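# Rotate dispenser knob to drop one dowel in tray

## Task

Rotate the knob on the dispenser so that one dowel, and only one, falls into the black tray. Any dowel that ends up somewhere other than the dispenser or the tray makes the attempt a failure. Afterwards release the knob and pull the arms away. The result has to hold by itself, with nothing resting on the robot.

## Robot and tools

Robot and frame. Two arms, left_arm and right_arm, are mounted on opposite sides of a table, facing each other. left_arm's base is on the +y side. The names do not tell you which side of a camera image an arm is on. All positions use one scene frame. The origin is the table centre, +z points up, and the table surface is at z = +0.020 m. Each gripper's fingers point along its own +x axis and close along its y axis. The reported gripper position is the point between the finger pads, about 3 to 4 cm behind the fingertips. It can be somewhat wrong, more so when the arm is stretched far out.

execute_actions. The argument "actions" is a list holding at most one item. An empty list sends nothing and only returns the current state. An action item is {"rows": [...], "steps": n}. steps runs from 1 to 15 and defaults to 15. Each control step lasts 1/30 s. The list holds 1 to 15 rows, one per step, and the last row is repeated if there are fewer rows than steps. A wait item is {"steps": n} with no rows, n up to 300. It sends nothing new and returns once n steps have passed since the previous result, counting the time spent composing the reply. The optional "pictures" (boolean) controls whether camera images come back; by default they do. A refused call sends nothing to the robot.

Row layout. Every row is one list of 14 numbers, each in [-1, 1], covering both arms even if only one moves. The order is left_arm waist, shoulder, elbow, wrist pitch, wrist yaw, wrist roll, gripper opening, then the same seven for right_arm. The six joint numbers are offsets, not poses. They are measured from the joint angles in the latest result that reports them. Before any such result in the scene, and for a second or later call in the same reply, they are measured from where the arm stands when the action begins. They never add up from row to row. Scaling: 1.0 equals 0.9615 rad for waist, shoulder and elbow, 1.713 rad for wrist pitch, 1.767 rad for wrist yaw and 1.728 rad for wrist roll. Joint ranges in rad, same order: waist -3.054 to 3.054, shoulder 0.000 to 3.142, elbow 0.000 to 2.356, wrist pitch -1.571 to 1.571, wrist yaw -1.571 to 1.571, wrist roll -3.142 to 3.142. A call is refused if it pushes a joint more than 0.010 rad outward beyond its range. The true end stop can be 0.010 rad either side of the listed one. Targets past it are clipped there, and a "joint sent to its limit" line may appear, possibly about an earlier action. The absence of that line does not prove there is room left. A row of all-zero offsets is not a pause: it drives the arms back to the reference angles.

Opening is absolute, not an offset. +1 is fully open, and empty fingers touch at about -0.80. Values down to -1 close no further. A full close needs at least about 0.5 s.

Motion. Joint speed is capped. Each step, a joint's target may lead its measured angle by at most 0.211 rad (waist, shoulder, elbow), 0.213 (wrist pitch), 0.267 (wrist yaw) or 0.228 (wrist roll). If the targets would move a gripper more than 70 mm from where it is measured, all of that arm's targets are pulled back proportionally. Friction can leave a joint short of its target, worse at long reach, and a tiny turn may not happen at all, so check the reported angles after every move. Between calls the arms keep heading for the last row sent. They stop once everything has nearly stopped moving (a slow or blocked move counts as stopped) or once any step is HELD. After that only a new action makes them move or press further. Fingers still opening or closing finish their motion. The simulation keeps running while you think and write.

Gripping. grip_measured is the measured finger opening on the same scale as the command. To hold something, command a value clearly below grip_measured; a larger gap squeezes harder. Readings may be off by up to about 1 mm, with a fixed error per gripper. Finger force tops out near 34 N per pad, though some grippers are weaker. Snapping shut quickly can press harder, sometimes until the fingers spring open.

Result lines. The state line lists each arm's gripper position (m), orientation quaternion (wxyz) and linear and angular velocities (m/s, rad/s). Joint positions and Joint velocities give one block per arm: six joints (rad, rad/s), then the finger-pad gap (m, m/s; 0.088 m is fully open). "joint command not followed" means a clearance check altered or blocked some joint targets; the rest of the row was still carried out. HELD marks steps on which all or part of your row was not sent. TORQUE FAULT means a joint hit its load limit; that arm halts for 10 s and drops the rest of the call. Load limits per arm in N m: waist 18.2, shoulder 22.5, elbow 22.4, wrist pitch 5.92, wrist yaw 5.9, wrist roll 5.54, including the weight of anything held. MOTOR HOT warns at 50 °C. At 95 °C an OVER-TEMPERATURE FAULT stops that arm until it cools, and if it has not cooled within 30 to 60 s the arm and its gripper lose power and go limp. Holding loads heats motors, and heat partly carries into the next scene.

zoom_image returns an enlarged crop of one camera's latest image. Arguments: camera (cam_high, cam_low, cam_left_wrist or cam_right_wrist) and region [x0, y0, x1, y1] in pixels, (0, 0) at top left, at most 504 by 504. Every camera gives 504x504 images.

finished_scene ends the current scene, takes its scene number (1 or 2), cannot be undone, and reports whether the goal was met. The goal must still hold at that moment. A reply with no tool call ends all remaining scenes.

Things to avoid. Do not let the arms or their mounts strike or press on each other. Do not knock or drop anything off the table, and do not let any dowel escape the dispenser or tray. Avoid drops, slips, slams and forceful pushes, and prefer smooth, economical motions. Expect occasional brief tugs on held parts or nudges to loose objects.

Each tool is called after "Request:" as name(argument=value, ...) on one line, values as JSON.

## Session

Request:
execute_actions(actions=[])

Scene clock: 0.00 s of 5400.00 s.
left_arm: end_effector_position=(-0.3403, -0.1593, +0.3099) grip_measured=+0.854 end_effector_quat_wxyz=(+0.458, -0.018, +0.003, -0.889) end_effector_velocity=(+0.003, -0.002, -0.002) end_effector_angular_velocity=(+0.020, +0.025, +0.027) | right_arm: end_effector_position=(-0.0029, -0.2108, +0.4478) grip_measured=+0.829 end_effector_quat_wxyz=(+0.816, -0.126, -0.118, +0.552) end_effector_velocity=(+0.003, -0.001, -0.003) end_effector_angular_velocity=(-0.015, -0.017, -0.015)
Joint positions: left_arm=[ 0.081  2.37   1.798  0.871  0.401 -0.739  0.081] | right_arm=[ 0.001  0.842  0.652  0.247 -0.001  0.006  0.08 ]
Joint velocities: left_arm=[-0.002 -0.002 -0.002 -0.022 -0.022 -0.022 -0.   ] | right_arm=[-0.002 -0.002 -0.007 -0.007  0.007 -0.022 -0.   ]
Heat: left arm: hottest wrist pitch 35 °C (+0.0 °C/min); right arm: hottest shoulder 33 °C (+0.0 °C/min).

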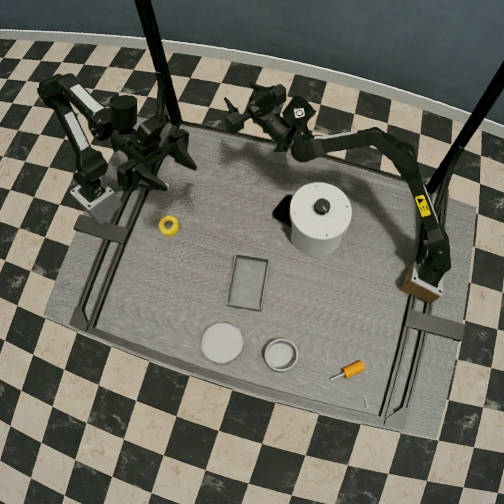

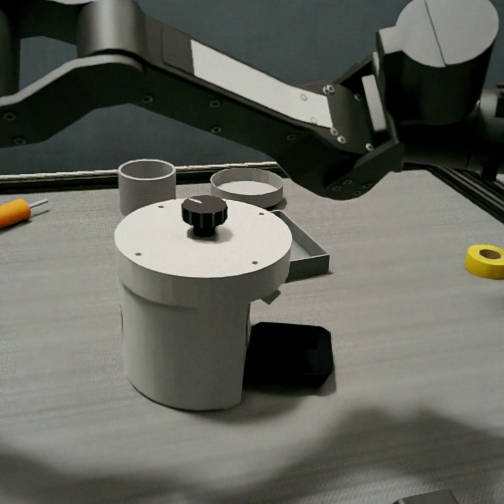

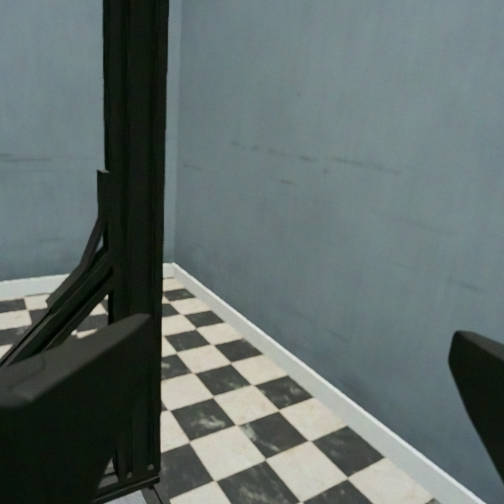

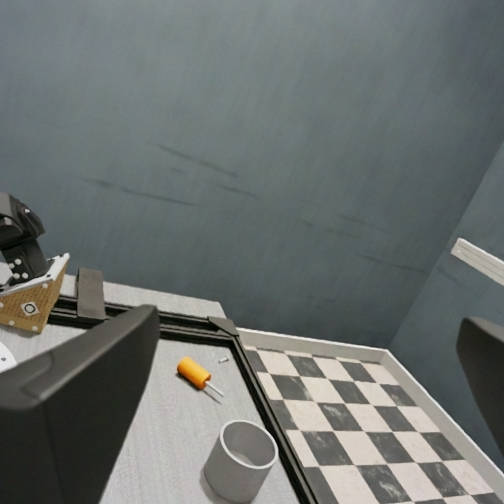

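Request:
execute_actions(actions=[{"rows":[[0.1,-0.5,0,-1,0.083,0.43,1,0,0,0,0,0,0,0.83]],"steps":15}], pictures=false)

Request:
execute_actions(actions=[{"steps":25}])

Scene clock: 18.80 s of 5400.00 s.
left_arm: end_effector_position=(-0.3872, -0.0607, +0.4475) grip_measured=+1.000 end_effector_quat_wxyz=(+0.451, +0.173, -0.219, -0.848) end_effector_velocity=(-0.059, +0.165, +0.060) end_effector_angular_velocity=(-0.008, -0.924, +0.252) | right_arm: end_effector_position=(-0.0029, -0.2108, +0.4478) grip_measured=+0.830 end_effector_quat_wxyz=(+0.816, -0.126, -0.118, +0.552) end_effector_velocity=(-0.002, +0.000, -0.003) end_effector_angular_velocity=(-0.016, -0.003, +0.015)
Joint positions: left_arm=[ 0.181  1.918  1.801  0.283  0.538 -0.122  0.088] | right_arm=[ 0.001  0.842  0.652  0.247 -0.001  0.006  0.08 ]
Joint velocities: left_arm=[-0.002 -0.608  0.11  -1.399  0.051  1.106  0.   ] | right_arm=[-0.002 -0.002 -0.002 -0.007 -0.022 -0.007  0.   ]
Heat: left arm: hottest waist 37 °C (+6.4 °C/min); right arm: hottest wrist pitch 33 °C (+0.0 °C/min).
Steps of this call (steps 1 to 90: nothing new was sent; then 15.30 s passed at rest; steps 91 to 105: all 15 steps of this action). Readings (joint positions):
91: left_arm=[0.085 2.352 1.798 0.837 0.422 -0.706] | right_arm=[0.001 0.842 0.652 0.247 -0.001 0.006]
92: left_arm=[0.092 2.333 1.795 0.792 0.445 -0.670] | right_arm=[0.001 0.842 0.652 0.247 -0.001 0.006]
94: left_arm=[0.115 2.286 1.793 0.723 0.473 -0.596] | right_arm=[0.001 0.842 0.652 0.247 -0.001 0.006]
98: left_arm=[0.163 2.149 1.793 0.584 0.506 -0.442] | right_arm=[0.001 0.842 0.652 0.247 -0.001 0.006]
105: the state above

Scene clock: 19.63 s of 5400.00 s.
left_arm: end_effector_position=(-0.2830, -0.0020, +0.2992) grip_measured=+1.000 end_effector_quat_wxyz=(+0.546, +0.418, +0.172, -0.706) end_effector_velocity=(+0.024, +0.040, -0.035) end_effector_angular_velocity=(+0.233, -0.002, +0.167) | right_arm: end_effector_position=(-0.0029, -0.2108, +0.4478) grip_measured=+0.830 end_effector_quat_wxyz=(+0.816, -0.126, -0.118, +0.552) end_effector_velocity=(-0.003, +0.001, -0.003) end_effector_angular_velocity=(-0.017, -0.002, +0.020)
Joint positions: left_arm=[ 0.181  1.889  1.807 -0.804  0.544  0.     0.088] | right_arm=[ 0.001  0.842  0.652  0.247 -0.001  0.006  0.08 ]
Joint velocities: left_arm=[-0.002 -0.002 -0.007 -0.286 -0.007  0.007  0.   ] | right_arm=[ 0.002 -0.002 -0.002 -0.007 -0.022 -0.007 -0.   ]
Heat: left arm: hottest waist 37 °C (+6.1 °C/min); right arm: hottest wrist pitch 33 °C (+0.0 °C/min).
Steps of this call (steps 1 to 25: the robot went on to your last target). Readings (joint positions):
1: left_arm=[0.181 1.902 1.805 0.236 0.540 -0.092] | right_arm=[0.001 0.842 0.652 0.247 -0.001 0.006]
2: left_arm=[0.181 1.891 1.806 0.189 0.541 -0.070] | right_arm=[0.001 0.842 0.652 0.247 -0.001 0.006]
4: left_arm=[0.181 1.882 1.807 0.091 0.543 -0.040] | right_arm=[0.001 0.842 0.652 0.247 -0.001 0.006]
8: left_arm=[0.181 1.888 1.807 -0.113 0.543 -0.013] | right_arm=[0.001 0.842 0.652 0.247 -0.001 0.006]
25: the state above

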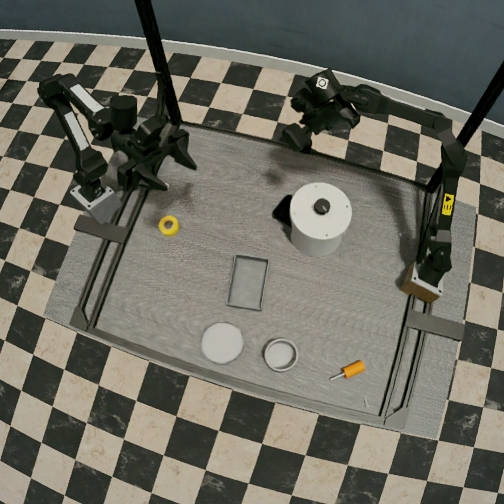

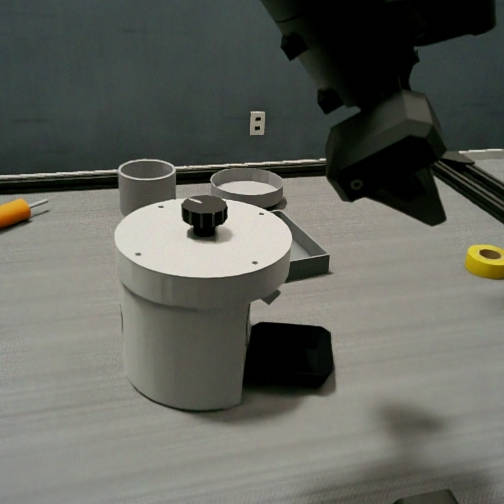

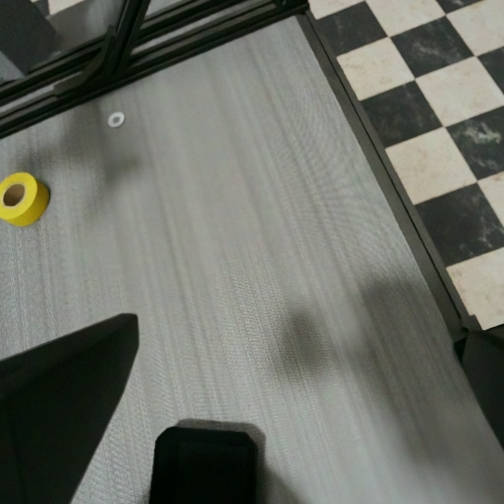

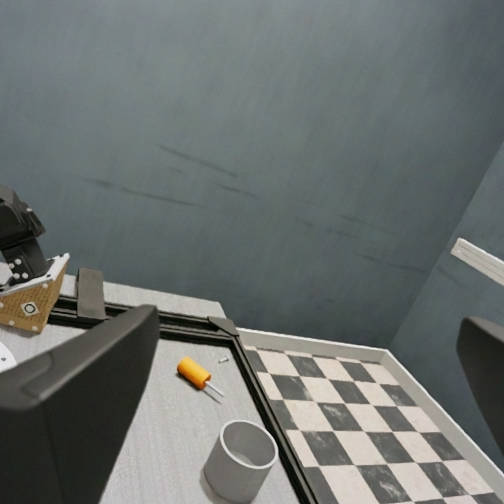

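Request:
execute_actions(actions=[{"rows":[[0.342,0,0,-0.441,0,0,1,0,0,0,0,0,0,0.83]],"steps":15}], pictures=false)

Request:
execute_actions(actions=[{"steps":12}], pictures=false)

Request:
execute_actions(actions=[{"rows":[[0,0.1,0,0,0,0,1,0,0,0,0,0,0,0.83],[0,0.19,-0.035,0,0,0,1,0,0,0,0,0,0,0.83]],"steps":15}])

Scene clock: 25.13 s of 5400.00 s.
left_arm: end_effector_position=(-0.1563, +0.1101, +0.3212) grip_measured=+1.000 end_effector_quat_wxyz=(+0.640, +0.377, +0.452, -0.494) end_effector_velocity=(-0.033, +0.131, -0.044) end_effector_angular_velocity=(+0.560, +0.234, +0.353) | right_arm: end_effector_position=(-0.0029, -0.2108, +0.4478) grip_measured=+0.830 end_effector_quat_wxyz=(+0.816, -0.126, -0.118, +0.552) end_effector_velocity=(+0.000, -0.001, -0.002) end_effector_angular_velocity=(-0.011, -0.004, +0.002)
Joint positions: left_arm=[ 0.508  1.888  1.807 -1.469  0.542  0.002  0.088] | right_arm=[ 0.001  0.842  0.652  0.247 -0.001  0.006  0.08 ]
Joint velocities: left_arm=[-0.012 -0.007 -0.002 -0.711 -0.007  0.007  0.   ] | right_arm=[-0.002 -0.002 -0.002 -0.007 -0.007 -0.007 -0.   ]
Heat: left arm: hottest waist 37 °C (+4.8 °C/min); right arm: hottest wrist pitch 33 °C (+0.0 °C/min).
Steps of this call (steps 1 to 30: the robot went on to your last target; steps 31 to 90: nothing new was sent; then 2.00 s passed at rest; steps 91 to 105: all 15 steps of this action). Readings (joint positions):
91: left_arm=[0.189 1.889 1.807 -0.862 0.551 0.002] | right_arm=[0.001 0.842 0.652 0.247 -0.001 0.006]
92: left_arm=[0.210 1.888 1.807 -0.906 0.553 0.002] | right_arm=[0.001 0.842 0.652 0.247 -0.001 0.006]
94: left_arm=[0.277 1.888 1.807 -0.978 0.552 0.002] | right_arm=[0.001 0.842 0.652 0.247 -0.001 0.006]
98: left_arm=[0.435 1.888 1.807 -1.153 0.545 0.001] | right_arm=[0.001 0.842 0.652 0.247 -0.001 0.006]
105: the state above

Scene clock: 25.53 s of 5400.00 s.
left_arm: end_effector_position=(-0.1599, +0.1255, +0.3169) grip_measured=+1.000 end_effector_quat_wxyz=(+0.631, +0.380, +0.485, -0.470) end_effector_velocity=(-0.002, +0.006, -0.001) end_effector_angular_velocity=(+0.026, +0.018, +0.012) | right_arm: end_effector_position=(-0.0029, -0.2108, +0.4478) grip_measured=+0.830 end_effector_quat_wxyz=(+0.816, -0.126, -0.118, +0.552) end_effector_velocity=(+0.005, -0.001, -0.003) end_effector_angular_velocity=(-0.022, -0.014, -0.022)
Joint positions: left_arm=[ 0.509  1.888  1.807 -1.552  0.542  0.002  0.088] | right_arm=[ 0.001  0.842  0.652  0.247 -0.001  0.006  0.08 ]
Joint velocities: left_arm=[ 0.002  0.002  0.002 -0.037  0.007  0.007  0.   ] | right_arm=[-0.007  0.002  0.002 -0.022  0.007 -0.022 -0.   ]
Heat: left arm: hottest waist 37 °C (+4.7 °C/min); right arm: hottest wrist pitch 33 °C (+0.0 °C/min).
Steps of this call (steps 1 to 12: the robot went on to your last target). Readings (joint positions):
1: left_arm=[0.508 1.888 1.807 -1.488 0.542 0.002] | right_arm=[0.001 0.842 0.652 0.247 -0.001 0.006]
2: left_arm=[0.508 1.888 1.807 -1.504 0.542 0.002] | right_arm=[0.001 0.842 0.652 0.247 -0.001 0.006]
4: left_arm=[0.508 1.888 1.807 -1.526 0.542 0.002] | right_arm=[0.001 0.842 0.652 0.247 -0.001 0.006]
8: left_arm=[0.508 1.888 1.807 -1.546 0.542 0.002] | right_arm=[0.001 0.842 0.652 0.247 -0.001 0.006]
12: the state above

Scene clock: 26.03 s of 5400.00 s.
left_arm: end_effector_position=(-0.1213, +0.1126, +0.2676) grip_measured=+1.000 end_effector_quat_wxyz=(+0.605, +0.386, +0.564, -0.409) end_effector_velocity=(+0.002, +0.003, -0.002) end_effector_angular_velocity=(+0.014, -0.000, +0.019) | right_arm: end_effector_position=(-0.0029, -0.2108, +0.4478) grip_measured=+0.830 end_effector_quat_wxyz=(+0.816, -0.126, -0.118, +0.552) end_effector_velocity=(+0.000, -0.001, +0.002) end_effector_angular_velocity=(+0.004, -0.010, +0.002)
Joint positions: left_arm=[ 0.509  2.065  1.778 -1.552  0.543  0.002  0.088] | right_arm=[ 0.001  0.842  0.652  0.247 -0.001  0.006  0.08 ]
Joint velocities: left_arm=[ 0.002  0.002 -0.007 -0.007 -0.007 -0.007  0.   ] | right_arm=[-0.007 -0.002 -0.002  0.007 -0.007 -0.007 -0.   ]
Heat: left arm: hottest waist 37 °C (+4.6 °C/min); right arm: hottest wrist pitch 33 °C (+0.0 °C/min).
Steps of this call (steps 1 to 15: all 15 steps of this action). Readings (joint positions):
1: left_arm=[0.509 1.898 1.807 -1.555 0.542 0.002] | right_arm=[0.001 0.842 0.652 0.247 -0.001 0.006]
2: left_arm=[0.509 1.917 1.808 -1.556 0.543 0.002] | right_arm=[0.001 0.842 0.652 0.247 -0.001 0.006]
4: left_arm=[0.509 1.965 1.807 -1.555 0.544 0.002] | right_arm=[0.001 0.842 0.652 0.247 -0.001 0.006]
8: left_arm=[0.509 2.056 1.782 -1.552 0.543 0.002] | right_arm=[0.001 0.842 0.652 0.247 -0.001 0.006]
15: the state above

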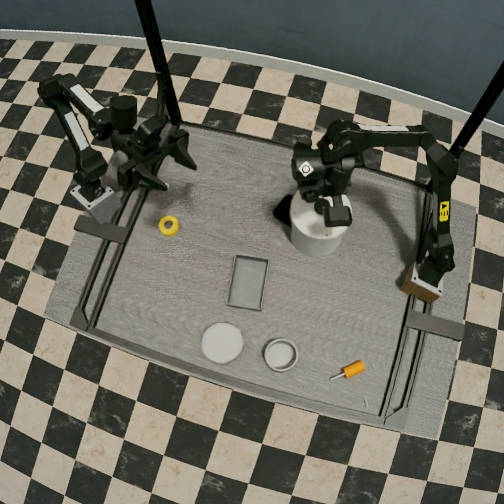

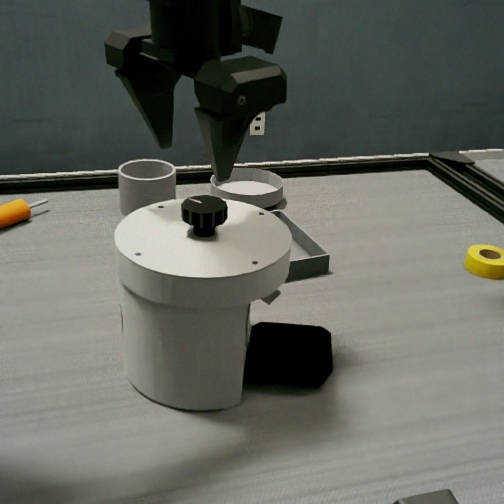

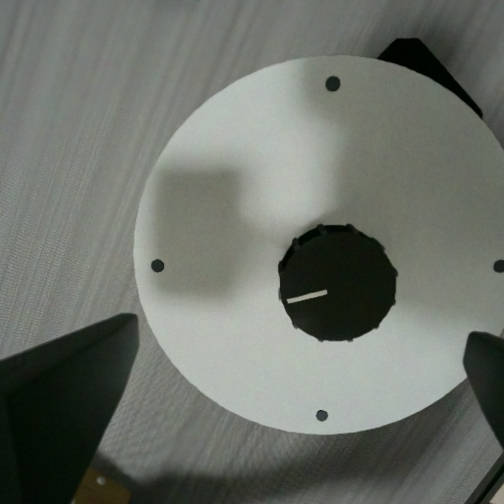

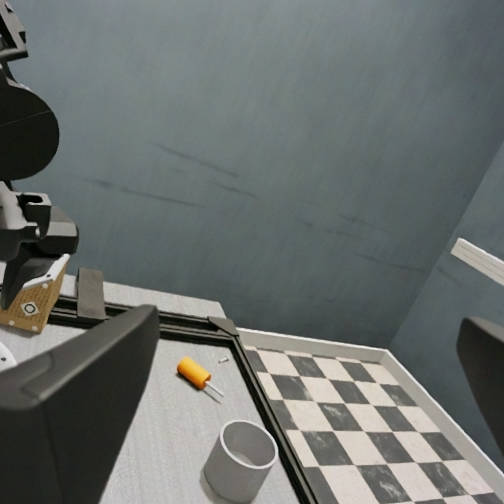

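Request:
execute_actions(actions=[{"rows":[[-0.066,0.065,0.028,-0.004,0.015,0.91,1,0,0,0,0,0,0,0.83]],"steps":15}], pictures=false)

Request:
execute_actions(actions=[{"steps":28}])

Scene clock: 31.80 s of 5400.00 s.
left_arm: end_effector_position=(-0.1329, +0.1038, +0.2459) grip_measured=+1.000 end_effector_quat_wxyz=(+0.379, +0.598, +0.376, -0.598) end_effector_velocity=(-0.003, -0.002, -0.002) end_effector_angular_velocity=(-0.004, +0.012, -1.593) | right_arm: end_effector_position=(-0.0029, -0.2108, +0.4478) grip_measured=+0.830 end_effector_quat_wxyz=(+0.816, -0.126, -0.118, +0.552) end_effector_velocity=(+0.001, +0.000, -0.004) end_effector_angular_velocity=(-0.029, -0.012, -0.004)
Joint positions: left_arm=[ 0.45   2.117  1.796 -1.555  0.565  0.794  0.088] | right_arm=[ 0.001  0.842  0.652  0.247 -0.001  0.006  0.08 ]
Joint velocities: left_arm=[-0.002  0.002 -0.002  0.007  0.022  1.59   0.   ] | right_arm=[-0.002  0.002  0.002 -0.022 -0.007 -0.022 -0.   ]
Heat: left arm: hottest waist 37 °C (+3.8 °C/min); right arm: hottest wrist pitch 34 °C (+1.9 °C/min).
Steps of this call (steps 1 to 15: the robot went on to your last target; steps 16 to 90: nothing new was sent; then 2.27 s passed at rest; steps 91 to 105: all 15 steps of this action). Readings (joint positions):
91: left_arm=[0.507 2.071 1.780 -1.554 0.543 0.049] | right_arm=[0.001 0.842 0.652 0.247 -0.001 0.006]
92: left_arm=[0.499 2.078 1.784 -1.554 0.548 0.103] | right_arm=[0.001 0.842 0.652 0.247 -0.001 0.006]
94: left_arm=[0.478 2.094 1.789 -1.554 0.557 0.210] | right_arm=[0.001 0.842 0.652 0.247 -0.001 0.006]
98: left_arm=[0.452 2.115 1.790 -1.554 0.563 0.423] | right_arm=[0.001 0.842 0.652 0.247 -0.001 0.006]
105: the state above

Scene clock: 32.73 s of 5400.00 s.
left_arm: end_effector_position=(-0.1330, +0.1037, +0.2459) grip_measured=+1.000 end_effector_quat_wxyz=(+0.125, +0.697, +0.122, -0.696) end_effector_velocity=(+0.001, -0.000, +0.002) end_effector_angular_velocity=(-0.009, -0.010, +0.003) | right_arm: end_effector_position=(-0.0029, -0.2108, +0.4478) grip_measured=+0.830 end_effector_quat_wxyz=(+0.816, -0.126, -0.118, +0.552) end_effector_velocity=(-0.000, -0.000, -0.001) end_effector_angular_velocity=(-0.008, -0.021, +0.004)
Joint positions: left_arm=[ 0.45   2.117  1.796 -1.555  0.566  1.569  0.088] | right_arm=[ 0.001  0.842  0.652  0.247 -0.001  0.006  0.08 ]
Joint velocities: left_arm=[ 0.002 -0.007 -0.002  0.007 -0.007 -0.007  0.   ] | right_arm=[-0.002 -0.002 -0.007  0.007 -0.007 -0.022 -0.   ]
Heat: left arm: hottest waist 37 °C (+3.7 °C/min); right arm: hottest wrist pitch 34 °C (+1.8 °C/min).
Steps of this call (steps 1 to 28: the robot went on to your last target). Readings (joint positions):
1: left_arm=[0.450 2.117 1.796 -1.555 0.565 0.847] | right_arm=[0.001 0.842 0.652 0.247 -0.001 0.006]
2: left_arm=[0.450 2.117 1.796 -1.555 0.565 0.901] | right_arm=[0.001 0.842 0.652 0.247 -0.001 0.006]
4: left_arm=[0.450 2.117 1.796 -1.555 0.565 1.007] | right_arm=[0.001 0.842 0.652 0.247 -0.001 0.006]
8: left_arm=[0.450 2.117 1.796 -1.555 0.566 1.219] | right_arm=[0.001 0.842 0.652 0.247 -0.001 0.006]
28: the state above

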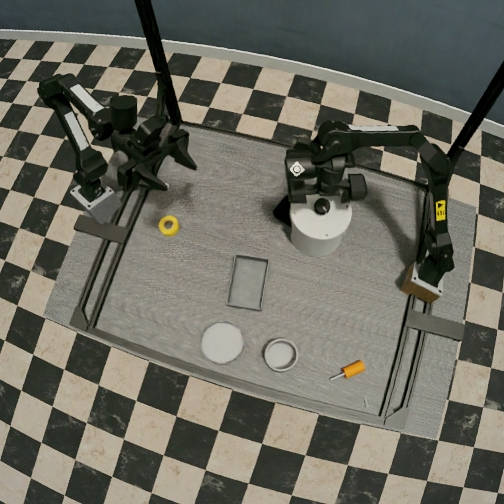

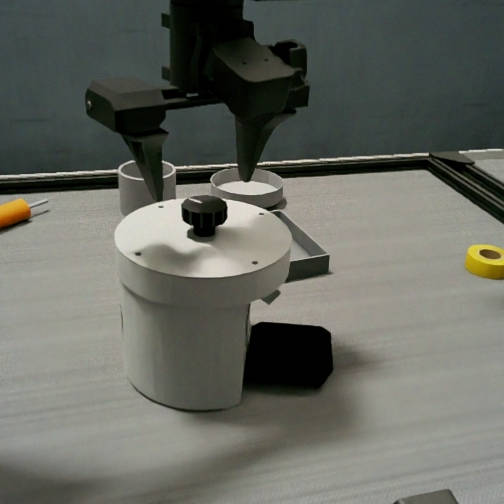

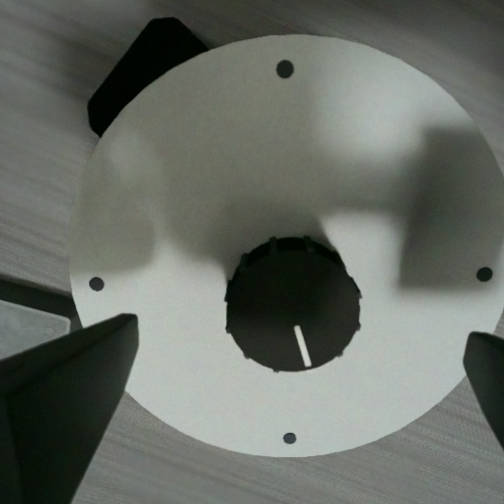

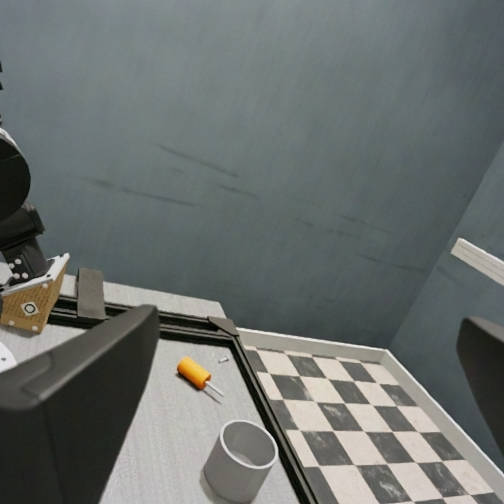

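Request:
execute_actions(actions=[{"rows":[[-0.01,-0.005,-0.03,0.015,0,0,1,0,0,0,0,0,0,0.83],[-0.02,-0.01,-0.055,0.03,0,0,1,0,0,0,0,0,0,0.83],[-0.03,-0.015,-0.08,0.045,0.005,0,1,0,0,0,0,0,0,0.83],[-0.038,-0.02,-0.105,0.058,0.009,0,1,0,0,0,0,0,0,0.83],[-0.045,-0.022,-0.126,0.069,0.009,0,1,0,0,0,0,0,0,0.83]],"steps":15}])

Request:
zoom_image(camera="cam_low", region=[120, 150, 290, 280])

Scene clock: 40.47 s of 5400.00 s.
left_arm: end_effector_position=(-0.1332, +0.1020, +0.2200) grip_measured=+1.000 end_effector_quat_wxyz=(+0.110, +0.699, +0.107, -0.699) end_effector_velocity=(+0.002, -0.001, +0.001) end_effector_angular_velocity=(-0.021, -0.031, -0.015) | right_arm: end_effector_position=(-0.0029, -0.2108, +0.4478) grip_measured=+0.830 end_effector_quat_wxyz=(+0.816, -0.126, -0.118, +0.552) end_effector_velocity=(+0.002, -0.001, -0.002) end_effector_angular_velocity=(-0.014, -0.002, -0.015)
Joint positions: left_arm=[ 0.412  2.103  1.692 -1.444  0.578  1.571  0.088] | right_arm=[ 0.001  0.842  0.652  0.247 -0.001  0.006  0.08 ]
Joint velocities: left_arm=[-0.002 -0.022 -0.022  0.037 -0.022 -0.007  0.   ] | right_arm=[-0.002 -0.002  0.002 -0.022  0.007 -0.007 -0.   ]
Heat: left arm: hottest waist 37 °C (+3.0 °C/min); right arm: hottest wrist pitch 34 °C (+1.5 °C/min).
Steps of this call (steps 1 to 30: the robot went on to your last target; steps 31 to 90: nothing new was sent; then 4.23 s passed at rest; steps 91 to 105: all 15 steps of this action). Readings (joint positions):
91: left_arm=[0.450 2.118 1.796 -1.555 0.566 1.571] | right_arm=[0.001 0.842 0.652 0.247 -0.001 0.006]
92: left_arm=[0.449 2.117 1.792 -1.544 0.566 1.571] | right_arm=[0.001 0.842 0.652 0.247 -0.001 0.006]
94: left_arm=[0.443 2.111 1.768 -1.510 0.569 1.571] | right_arm=[0.001 0.842 0.652 0.247 -0.001 0.006]
98: left_arm=[0.420 2.107 1.712 -1.465 0.575 1.571] | right_arm=[0.001 0.842 0.652 0.247 -0.001 0.006]
105: the state above

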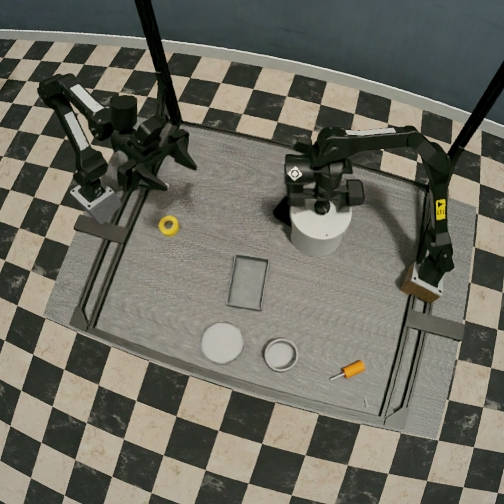

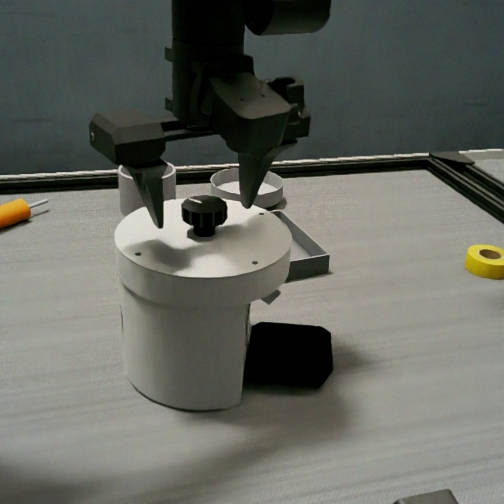

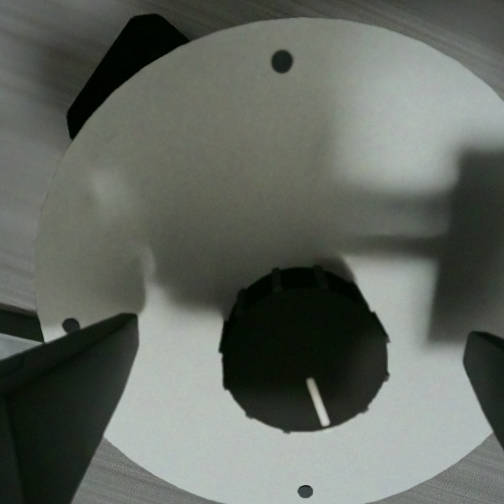

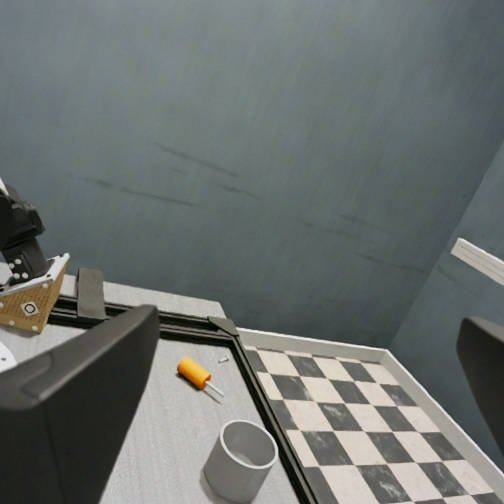

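Region (120, 150, 290, 280) of cam_low's 504x504 image, scaled by 2.965, with more detail than that image has; it fills the top 385 rows of this view, and the rest is white.

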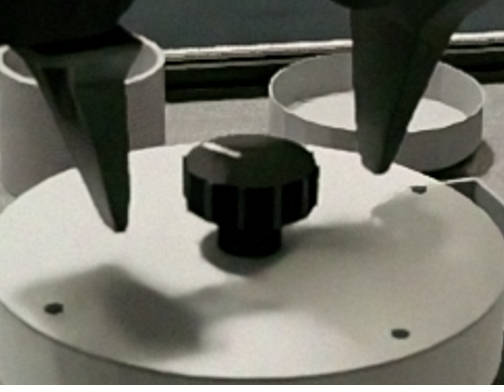

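Good. Slightly lower, close, and test-turn.

Request:
execute_actions(actions=[{"rows":[[-0.008,-0.005,-0.03,0.012,0,0,0.8,0,0,0,0,0,0,0.83],[-0.008,-0.005,-0.03,0.012,0,0,0.6,0,0,0,0,0,0,0.83],[-0.008,-0.005,-0.03,0.012,0,0,0.5,0,0,0,0,0,0,0.83],[-0.008,-0.005,-0.03,0.012,0,0,0.4,0,0,0,0,0,0,0.83],[-0.008,-0.005,-0.03,0.012,0,0,0.3,0,0,0,0,0,0,0.83],[-0.008,-0.005,-0.03,0.012,0,0,0.2,0,0,0,0,0,0,0.83],[-0.008,-0.005,-0.03,0.012,0,0,0.15,0,0,0,0,0,0,0.83],[-0.008,-0.005,-0.03,0.012,0,0,0.1,0,0,0,0,0,0,0.83],[-0.008,-0.005,-0.03,0.012,0,0,0.05,0,0,0,0,0,0,0.83],[-0.008,-0.005,-0.03,0.012,0,0,0,0,0,0,0,0,0,0.83],[-0.008,-0.005,-0.03,0.012,0,0,-0.05,0,0,0,0,0,0,0.83],[-0.008,-0.005,-0.03,0.012,0,0,-0.15,0,0,0,0,0,0,0.83],[-0.008,-0.005,-0.03,0.012,0,0,-0.3,0,0,0,0,0,0,0.83],[-0.008,-0.005,-0.03,0.012,0,0,-0.45,0,0,0,0,0,0,0.83]],"steps":15}], pictures=false)

Request:
execute_actions(actions=[{"rows":[[0,0,0,0,0,0,-0.45,0,0,0,0,0,0,0.83],[0,0,0,0,0,0,-0.45,0,0,0,0,0,0,0.83],[0,0,0,0,0,-0.05,-0.45,0,0,0,0,0,0,0.83],[0,0,0,0,0,-0.1,-0.45,0,0,0,0,0,0,0.83],[0,0,0,0,0,-0.15,-0.45,0,0,0,0,0,0,0.83]],"steps":15}], pictures=false)

Request:
execute_actions(actions=[{"steps":30}])

Scene clock: 50.63 s of 5400.00 s.
left_arm: end_effector_position=(-0.1319, +0.1021, +0.2170) grip_measured=+0.079 end_effector_quat_wxyz=(+0.109, +0.699, +0.105, -0.699) end_effector_velocity=(-0.002, +0.002, -0.001) end_effector_angular_velocity=(+0.012, -0.006, -0.009) | right_arm: end_effector_position=(-0.0029, -0.2108, +0.4478) grip_measured=+0.830 end_effector_quat_wxyz=(+0.816, -0.126, -0.118, +0.552) end_effector_velocity=(+0.001, -0.001, -0.005) end_effector_angular_velocity=(-0.018, +0.015, -0.003)
Joint positions: left_arm=[ 0.411  2.102  1.677 -1.428  0.578  1.571  0.043] | right_arm=[ 0.001  0.842  0.652  0.247 -0.001  0.006  0.08 ]
Joint velocities: left_arm=[-0.007 -0.002 -0.002 -0.007 -0.007  0.007  0.   ] | right_arm=[-0.002 -0.002 -0.002 -0.022 -0.007  0.007  0.   ]
Heat: left arm: hottest waist 38 °C (+3.6 °C/min); right arm: hottest wrist pitch 35 °C (+2.4 °C/min).
Steps of this call (steps 1 to 15: the robot went on to your last target; steps 16 to 90: nothing new was sent; then 6.67 s passed at rest; steps 91 to 105: all 15 steps of this action). Readings (joint positions):
91: left_arm=[0.412 2.102 1.687 -1.437 0.578 1.571] | right_arm=[0.001 0.842 0.652 0.247 -0.001 0.006]
92: left_arm=[0.412 2.102 1.685 -1.434 0.578 1.571] | right_arm=[0.001 0.842 0.652 0.247 -0.001 0.006]
94: left_arm=[0.412 2.102 1.681 -1.431 0.578 1.571] | right_arm=[0.001 0.842 0.652 0.247 -0.001 0.006]
98: left_arm=[0.411 2.102 1.678 -1.428 0.578 1.571] | right_arm=[0.001 0.842 0.652 0.247 -0.001 0.006]
105: the state above

Scene clock: 51.13 s of 5400.00 s.
left_arm: end_effector_position=(-0.1320, +0.1023, +0.2170) grip_measured=+0.079 end_effector_quat_wxyz=(+0.193, +0.681, +0.190, -0.681) end_effector_velocity=(-0.005, +0.004, -0.001) end_effector_angular_velocity=(+0.020, +0.012, +0.116) | right_arm: end_effector_position=(-0.0029, -0.2108, +0.4478) grip_measured=+0.830 end_effector_quat_wxyz=(+0.816, -0.126, -0.118, +0.552) end_effector_velocity=(+0.001, -0.001, -0.005) end_effector_angular_velocity=(-0.023, +0.001, -0.003)
Joint positions: left_arm=[ 0.411  2.102  1.677 -1.43   0.578  1.327  0.043] | right_arm=[ 0.001  0.842  0.652  0.247 -0.001  0.006  0.08 ]
Joint velocities: left_arm=[-0.007 -0.002 -0.002 -0.022  0.007 -0.11   0.   ] | right_arm=[-0.002 -0.002 -0.002 -0.022 -0.007 -0.007  0.   ]
Heat: left arm: hottest waist 38 °C (+3.5 °C/min); right arm: hottest wrist pitch 35 °C (+2.3 °C/min).
Steps of this call (steps 1 to 15: all 15 steps of this action). Readings (joint positions):
1: left_arm=[0.411 2.102 1.677 -1.428 0.578 1.571] | right_arm=[0.001 0.842 0.652 0.247 -0.001 0.006]
2: left_arm=[0.411 2.102 1.677 -1.428 0.578 1.571] | right_arm=[0.001 0.842 0.652 0.247 -0.001 0.006]
4: left_arm=[0.411 2.102 1.677 -1.429 0.578 1.525] | right_arm=[0.001 0.842 0.652 0.247 -0.001 0.006]
8: left_arm=[0.411 2.102 1.677 -1.429 0.578 1.388] | right_arm=[0.001 0.842 0.652 0.247 -0.001 0.006]
15: the state above

Scene clock: 52.13 s of 5400.00 s.
left_arm: end_effector_position=(-0.1320, +0.1023, +0.2171) grip_measured=+0.079 end_effector_quat_wxyz=(+0.197, +0.680, +0.194, -0.680) end_effector_velocity=(-0.001, -0.001, -0.001) end_effector_angular_velocity=(+0.001, -0.010, -0.003) | right_arm: end_effector_position=(-0.0029, -0.2108, +0.4478) grip_measured=+0.830 end_effector_quat_wxyz=(+0.816, -0.126, -0.118, +0.552) end_effector_velocity=(-0.001, -0.001, -0.001) end_effector_angular_velocity=(-0.006, -0.006, +0.003)
Joint positions: left_arm=[ 0.411  2.101  1.677 -1.43   0.578  1.316  0.043] | right_arm=[ 0.001  0.842  0.652  0.247 -0.001  0.006  0.08 ]
Joint velocities: left_arm=[-0.007 -0.002 -0.002  0.007 -0.007 -0.007 -0.   ] | right_arm=[-0.002 -0.007 -0.002 -0.007 -0.007 -0.007 -0.   ]
Heat: left arm: hottest waist 38 °C (+3.5 °C/min); right arm: hottest wrist pitch 35 °C (+2.3 °C/min).
Steps of this call (steps 1 to 30: the robot went on to your last target). Readings (joint positions):
1: left_arm=[0.411 2.102 1.677 -1.430 0.578 1.324] | right_arm=[0.001 0.842 0.652 0.247 -0.001 0.006]
2: left_arm=[0.411 2.102 1.677 -1.430 0.578 1.323] | right_arm=[0.001 0.842 0.652 0.247 -0.001 0.006]
4: left_arm=[0.411 2.101 1.677 -1.430 0.578 1.320] | right_arm=[0.001 0.842 0.652 0.247 -0.001 0.006]
8: left_arm=[0.411 2.101 1.677 -1.430 0.578 1.318] | right_arm=[0.001 0.842 0.652 0.247 -0.001 0.006]
30: the state above
All arms were judged still, so your last target was given up. Only a new action makes them travel on or press farther. Fingers that are still opening or closing keep moving.

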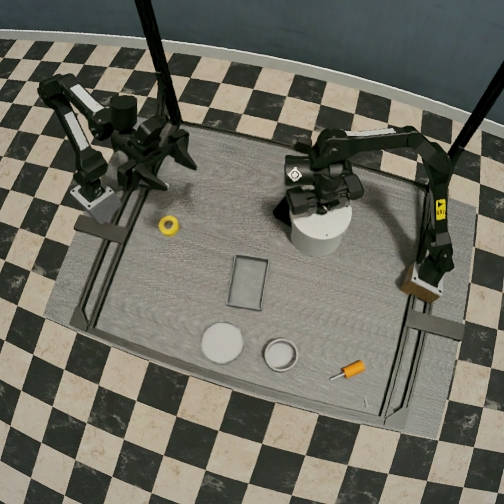

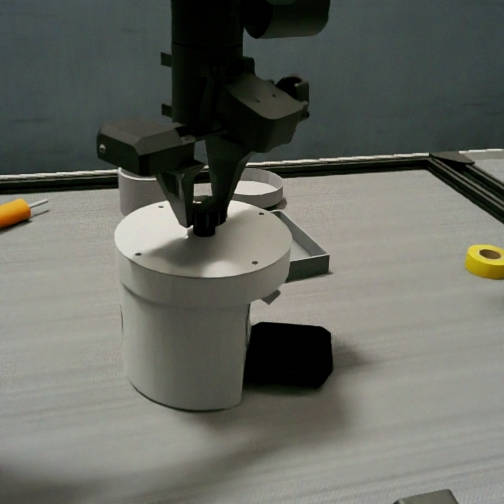

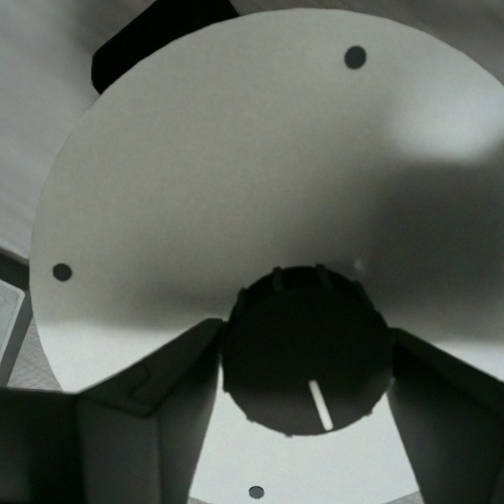

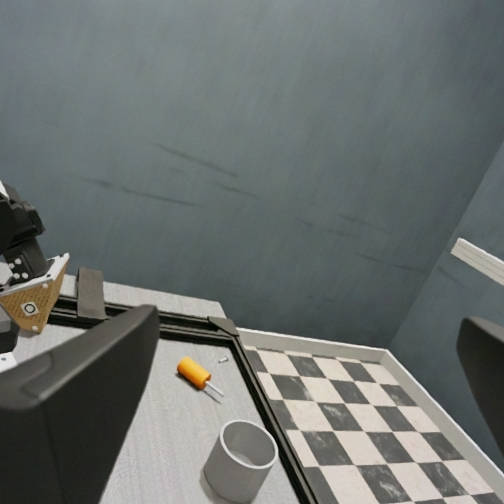

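Request:
execute_actions(actions=[{"rows":[[0,0,0,0,0,-0.05,-0.45,0.2,0,0,-0.1,0,0,0.83],[0,0,0,0,0,-0.1,-0.45,0.3,0,0,-0.2,0,0,0.83],[0,0,0,0,0,-0.19,-0.45,0.45,0,0,-0.25,0,0,0.83]],"steps":15}], pictures=false)

Request:
execute_actions(actions=[{"steps":30}])

Scene clock: 56.90 s of 5400.00 s.
left_arm: end_effector_position=(-0.1323, +0.1025, +0.2171) grip_measured=+0.079 end_effector_quat_wxyz=(+0.301, +0.640, +0.298, -0.641) end_effector_velocity=(+0.000, +0.003, -0.001) end_effector_angular_velocity=(+0.017, -0.020, +0.079) | right_arm: end_effector_position=(-0.0964, -0.2147, +0.3238) grip_measured=+0.830 end_effector_quat_wxyz=(+0.688, -0.280, +0.060, +0.667) end_effector_velocity=(-0.018, -0.012, -0.026) end_effector_angular_velocity=(-0.127, -0.003, +0.049)
Joint positions: left_arm=[ 0.411  2.101  1.677 -1.431  0.579  1.002  0.043] | right_arm=[ 0.419  0.841  0.654 -0.167 -0.003  0.006  0.08 ]
Joint velocities: left_arm=[-0.007 -0.002 -0.002 -0.007 -0.022 -0.081 -0.   ] | right_arm=[ 0.09  -0.002  0.002 -0.11   0.007 -0.007 -0.   ]
Heat: left arm: hottest waist 38 °C (+3.2 °C/min); right arm: hottest wrist pitch 35 °C (+2.1 °C/min).
Steps of this call (steps 1 to 90: nothing new was sent; then 1.27 s passed at rest; steps 91 to 105: all 15 steps of this action). Readings (joint positions):
91: left_arm=[0.411 2.101 1.677 -1.430 0.578 1.300] | right_arm=[0.023 0.841 0.653 0.217 0.010 0.006]
92: left_arm=[0.411 2.101 1.677 -1.430 0.578 1.266] | right_arm=[0.068 0.839 0.654 0.171 0.009 0.006]
94: left_arm=[0.411 2.101 1.677 -1.430 0.578 1.162] | right_arm=[0.168 0.839 0.654 0.067 0.003 0.006]
98: left_arm=[0.411 2.101 1.677 -1.431 0.579 1.048] | right_arm=[0.346 0.841 0.654 -0.094 -0.003 0.006]
105: the state above

Scene clock: 57.90 s of 5400.00 s.
left_arm: end_effector_position=(-0.1323, +0.1025, +0.2171) grip_measured=+0.079 end_effector_quat_wxyz=(+0.304, +0.639, +0.301, -0.640) end_effector_velocity=(-0.002, +0.001, +0.002) end_effector_angular_velocity=(+0.002, -0.008, -0.011) | right_arm: end_effector_position=(-0.0989, -0.2162, +0.3204) grip_measured=+0.830 end_effector_quat_wxyz=(+0.683, -0.286, +0.065, +0.669) end_effector_velocity=(+0.001, -0.003, -0.004) end_effector_angular_velocity=(-0.023, -0.005, +0.000)
Joint positions: left_arm=[ 0.411  2.101  1.677 -1.431  0.579  0.993  0.043] | right_arm=[ 0.431  0.841  0.654 -0.18  -0.002  0.006  0.08 ]
Joint velocities: left_arm=[-0.002 -0.007  0.002 -0.007 -0.007  0.007 -0.   ] | right_arm=[-0.002 -0.002 -0.002 -0.022 -0.007 -0.007  0.   ]
Heat: left arm: hottest waist 38 °C (+3.1 °C/min); right arm: hottest wrist pitch 35 °C (+2.1 °C/min).
Steps of this call (steps 1 to 30: the robot went on to your last target). Readings (joint positions):
1: left_arm=[0.411 2.101 1.677 -1.431 0.579 1.000] | right_arm=[0.421 0.841 0.654 -0.170 -0.003 0.006]
2: left_arm=[0.411 2.101 1.677 -1.431 0.579 0.999] | right_arm=[0.424 0.841 0.654 -0.173 -0.003 0.006]
4: left_arm=[0.411 2.101 1.677 -1.431 0.579 0.996] | right_arm=[0.426 0.841 0.654 -0.176 -0.002 0.006]
8: left_arm=[0.411 2.101 1.677 -1.431 0.579 0.994] | right_arm=[0.429 0.841 0.654 -0.178 -0.002 0.006]
30: the state above
All arms were judged still, so your last target was given up. Only a new action makes them travel on or press farther. Fingers that are still opening or closing keep moving.

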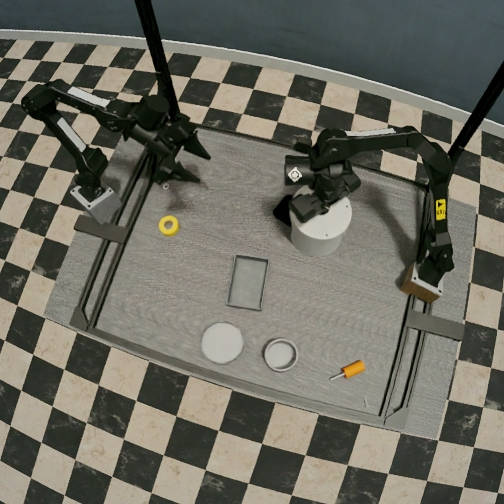

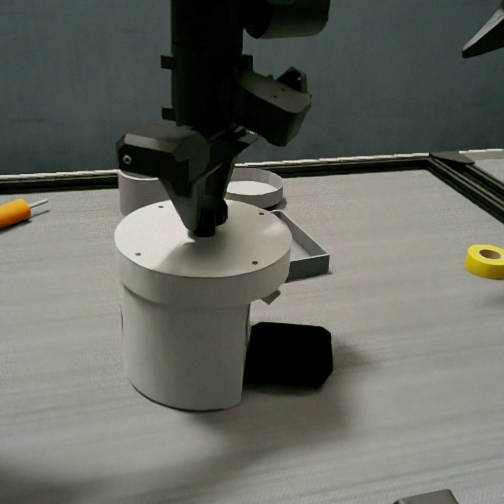

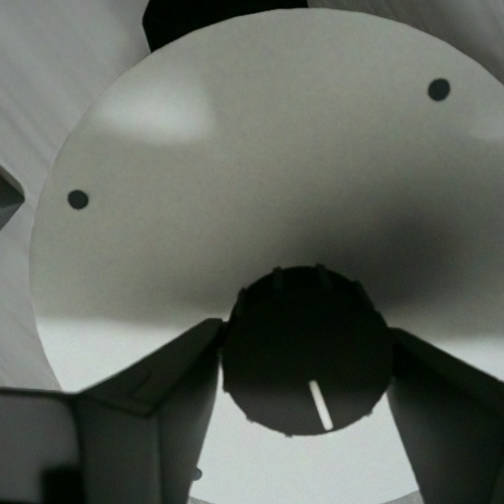

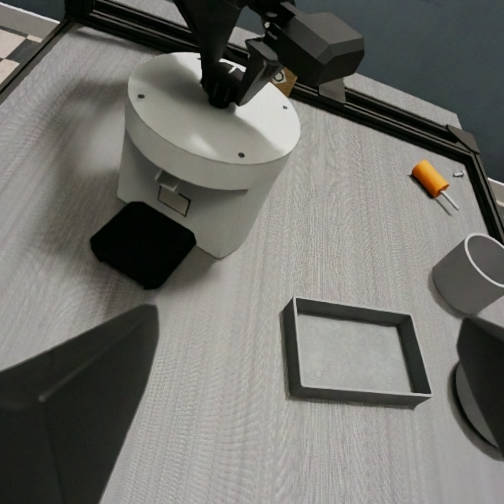

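Request:
execute_actions(actions=[{"rows":[[0,0,0,0,0,-0.07,-0.45,0,0,0,0,0,0,0.83],[0,0,0,0,0,-0.2,-0.45,0,0,0,0,0,0,0.83]],"steps":15}], pictures=false)

Request:
execute_actions(actions=[{"steps":30}])

Scene clock: 66.17 s of 5400.00 s.
left_arm: end_effector_position=(-0.1326, +0.1027, +0.2173) grip_measured=+0.079 end_effector_quat_wxyz=(+0.406, +0.578, +0.405, -0.581) end_effector_velocity=(-0.000, +0.002, -0.000) end_effector_angular_velocity=(+0.010, -0.005, +0.097) | right_arm: end_effector_position=(-0.0989, -0.2162, +0.3204) grip_measured=+0.830 end_effector_quat_wxyz=(+0.683, -0.286, +0.065, +0.669) end_effector_velocity=(-0.001, -0.000, -0.001) end_effector_angular_velocity=(-0.011, +0.016, +0.006)
Joint positions: left_arm=[ 0.411  2.101  1.677 -1.433  0.581  0.658  0.043] | right_arm=[ 0.431  0.841  0.654 -0.18  -0.002  0.006  0.08 ]
Joint velocities: left_arm=[-0.002 -0.002 -0.002 -0.007 -0.007 -0.095 -0.   ] | right_arm=[-0.007  0.002  0.002 -0.007 -0.022  0.007 -0.   ]
Heat: left arm: hottest waist 38 °C (+3.0 °C/min); right arm: hottest wrist pitch 35 °C (+2.0 °C/min).
Steps of this call (steps 1 to 90: nothing new was sent; then 4.77 s passed at rest; steps 91 to 105: all 15 steps of this action). Readings (joint positions):
91: left_arm=[0.411 2.101 1.677 -1.431 0.579 0.970] | right_arm=[0.431 0.841 0.654 -0.180 -0.002 0.006]
92: left_arm=[0.411 2.101 1.677 -1.431 0.580 0.922] | right_arm=[0.431 0.841 0.654 -0.180 -0.002 0.006]
94: left_arm=[0.411 2.101 1.677 -1.432 0.580 0.819] | right_arm=[0.431 0.841 0.654 -0.180 -0.002 0.006]
98: left_arm=[0.411 2.101 1.677 -1.433 0.581 0.707] | right_arm=[0.431 0.841 0.654 -0.180 -0.002 0.006]
105: the state above

Scene clock: 67.17 s of 5400.00 s.
left_arm: end_effector_position=(-0.1326, +0.1027, +0.2173) grip_measured=+0.079 end_effector_quat_wxyz=(+0.408, +0.576, +0.407, -0.579) end_effector_velocity=(-0.002, -0.001, -0.000) end_effector_angular_velocity=(-0.007, +0.005, +0.016) | right_arm: end_effector_position=(-0.0989, -0.2162, +0.3204) grip_measured=+0.830 end_effector_quat_wxyz=(+0.683, -0.286, +0.065, +0.669) end_effector_velocity=(+0.002, -0.003, -0.004) end_effector_angular_velocity=(-0.022, -0.024, -0.000)
Joint positions: left_arm=[ 0.411  2.101  1.677 -1.433  0.581  0.648  0.043] | right_arm=[ 0.431  0.841  0.654 -0.18  -0.002  0.006  0.08 ]
Joint velocities: left_arm=[-0.002 -0.002 -0.002  0.007  0.007 -0.022 -0.   ] | right_arm=[ 0.002 -0.002 -0.002 -0.022  0.007 -0.022  0.   ]
Heat: left arm: hottest waist 38 °C (+3.0 °C/min); right arm: hottest wrist pitch 35 °C (+2.0 °C/min).
Steps of this call (steps 1 to 15: the robot went on to your last target; steps 16 to 30: nothing new was sent). Readings (joint positions):
1: left_arm=[0.411 2.101 1.677 -1.433 0.581 0.656] | right_arm=[0.431 0.841 0.654 -0.180 -0.002 0.006]
2: left_arm=[0.411 2.101 1.677 -1.433 0.581 0.654] | right_arm=[0.431 0.841 0.654 -0.180 -0.002 0.006]
4: left_arm=[0.411 2.101 1.677 -1.433 0.581 0.652] | right_arm=[0.431 0.841 0.654 -0.180 -0.002 0.006]
8: left_arm=[0.411 2.101 1.677 -1.433 0.581 0.650] | right_arm=[0.431 0.841 0.654 -0.180 -0.002 0.006]
30: the state above
All arms were judged still, so your last target was given up. Only a new action makes them travel on or press farther. Fingers that are still opening or closing keep moving.

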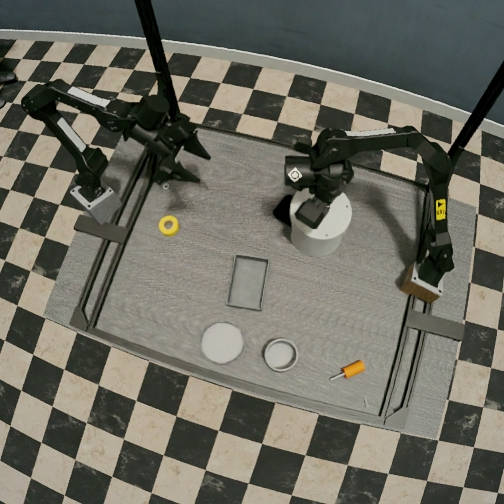

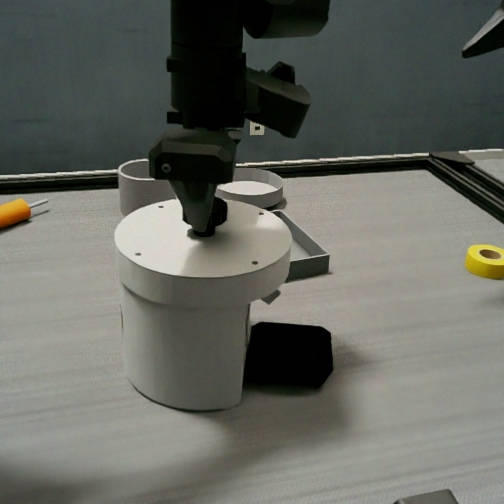

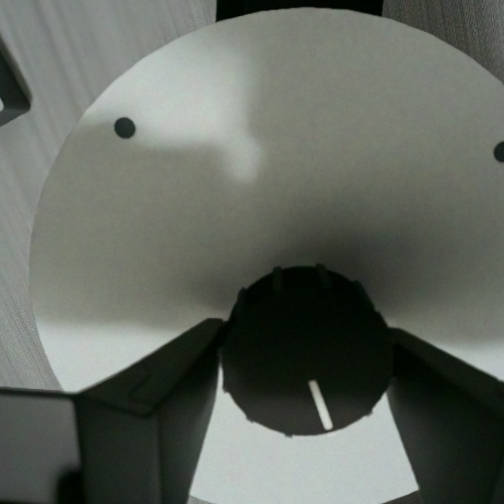

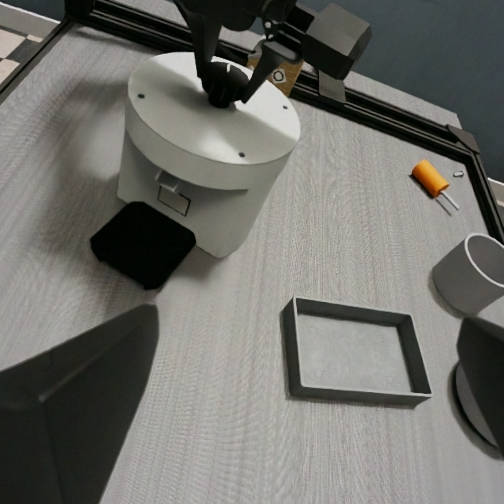

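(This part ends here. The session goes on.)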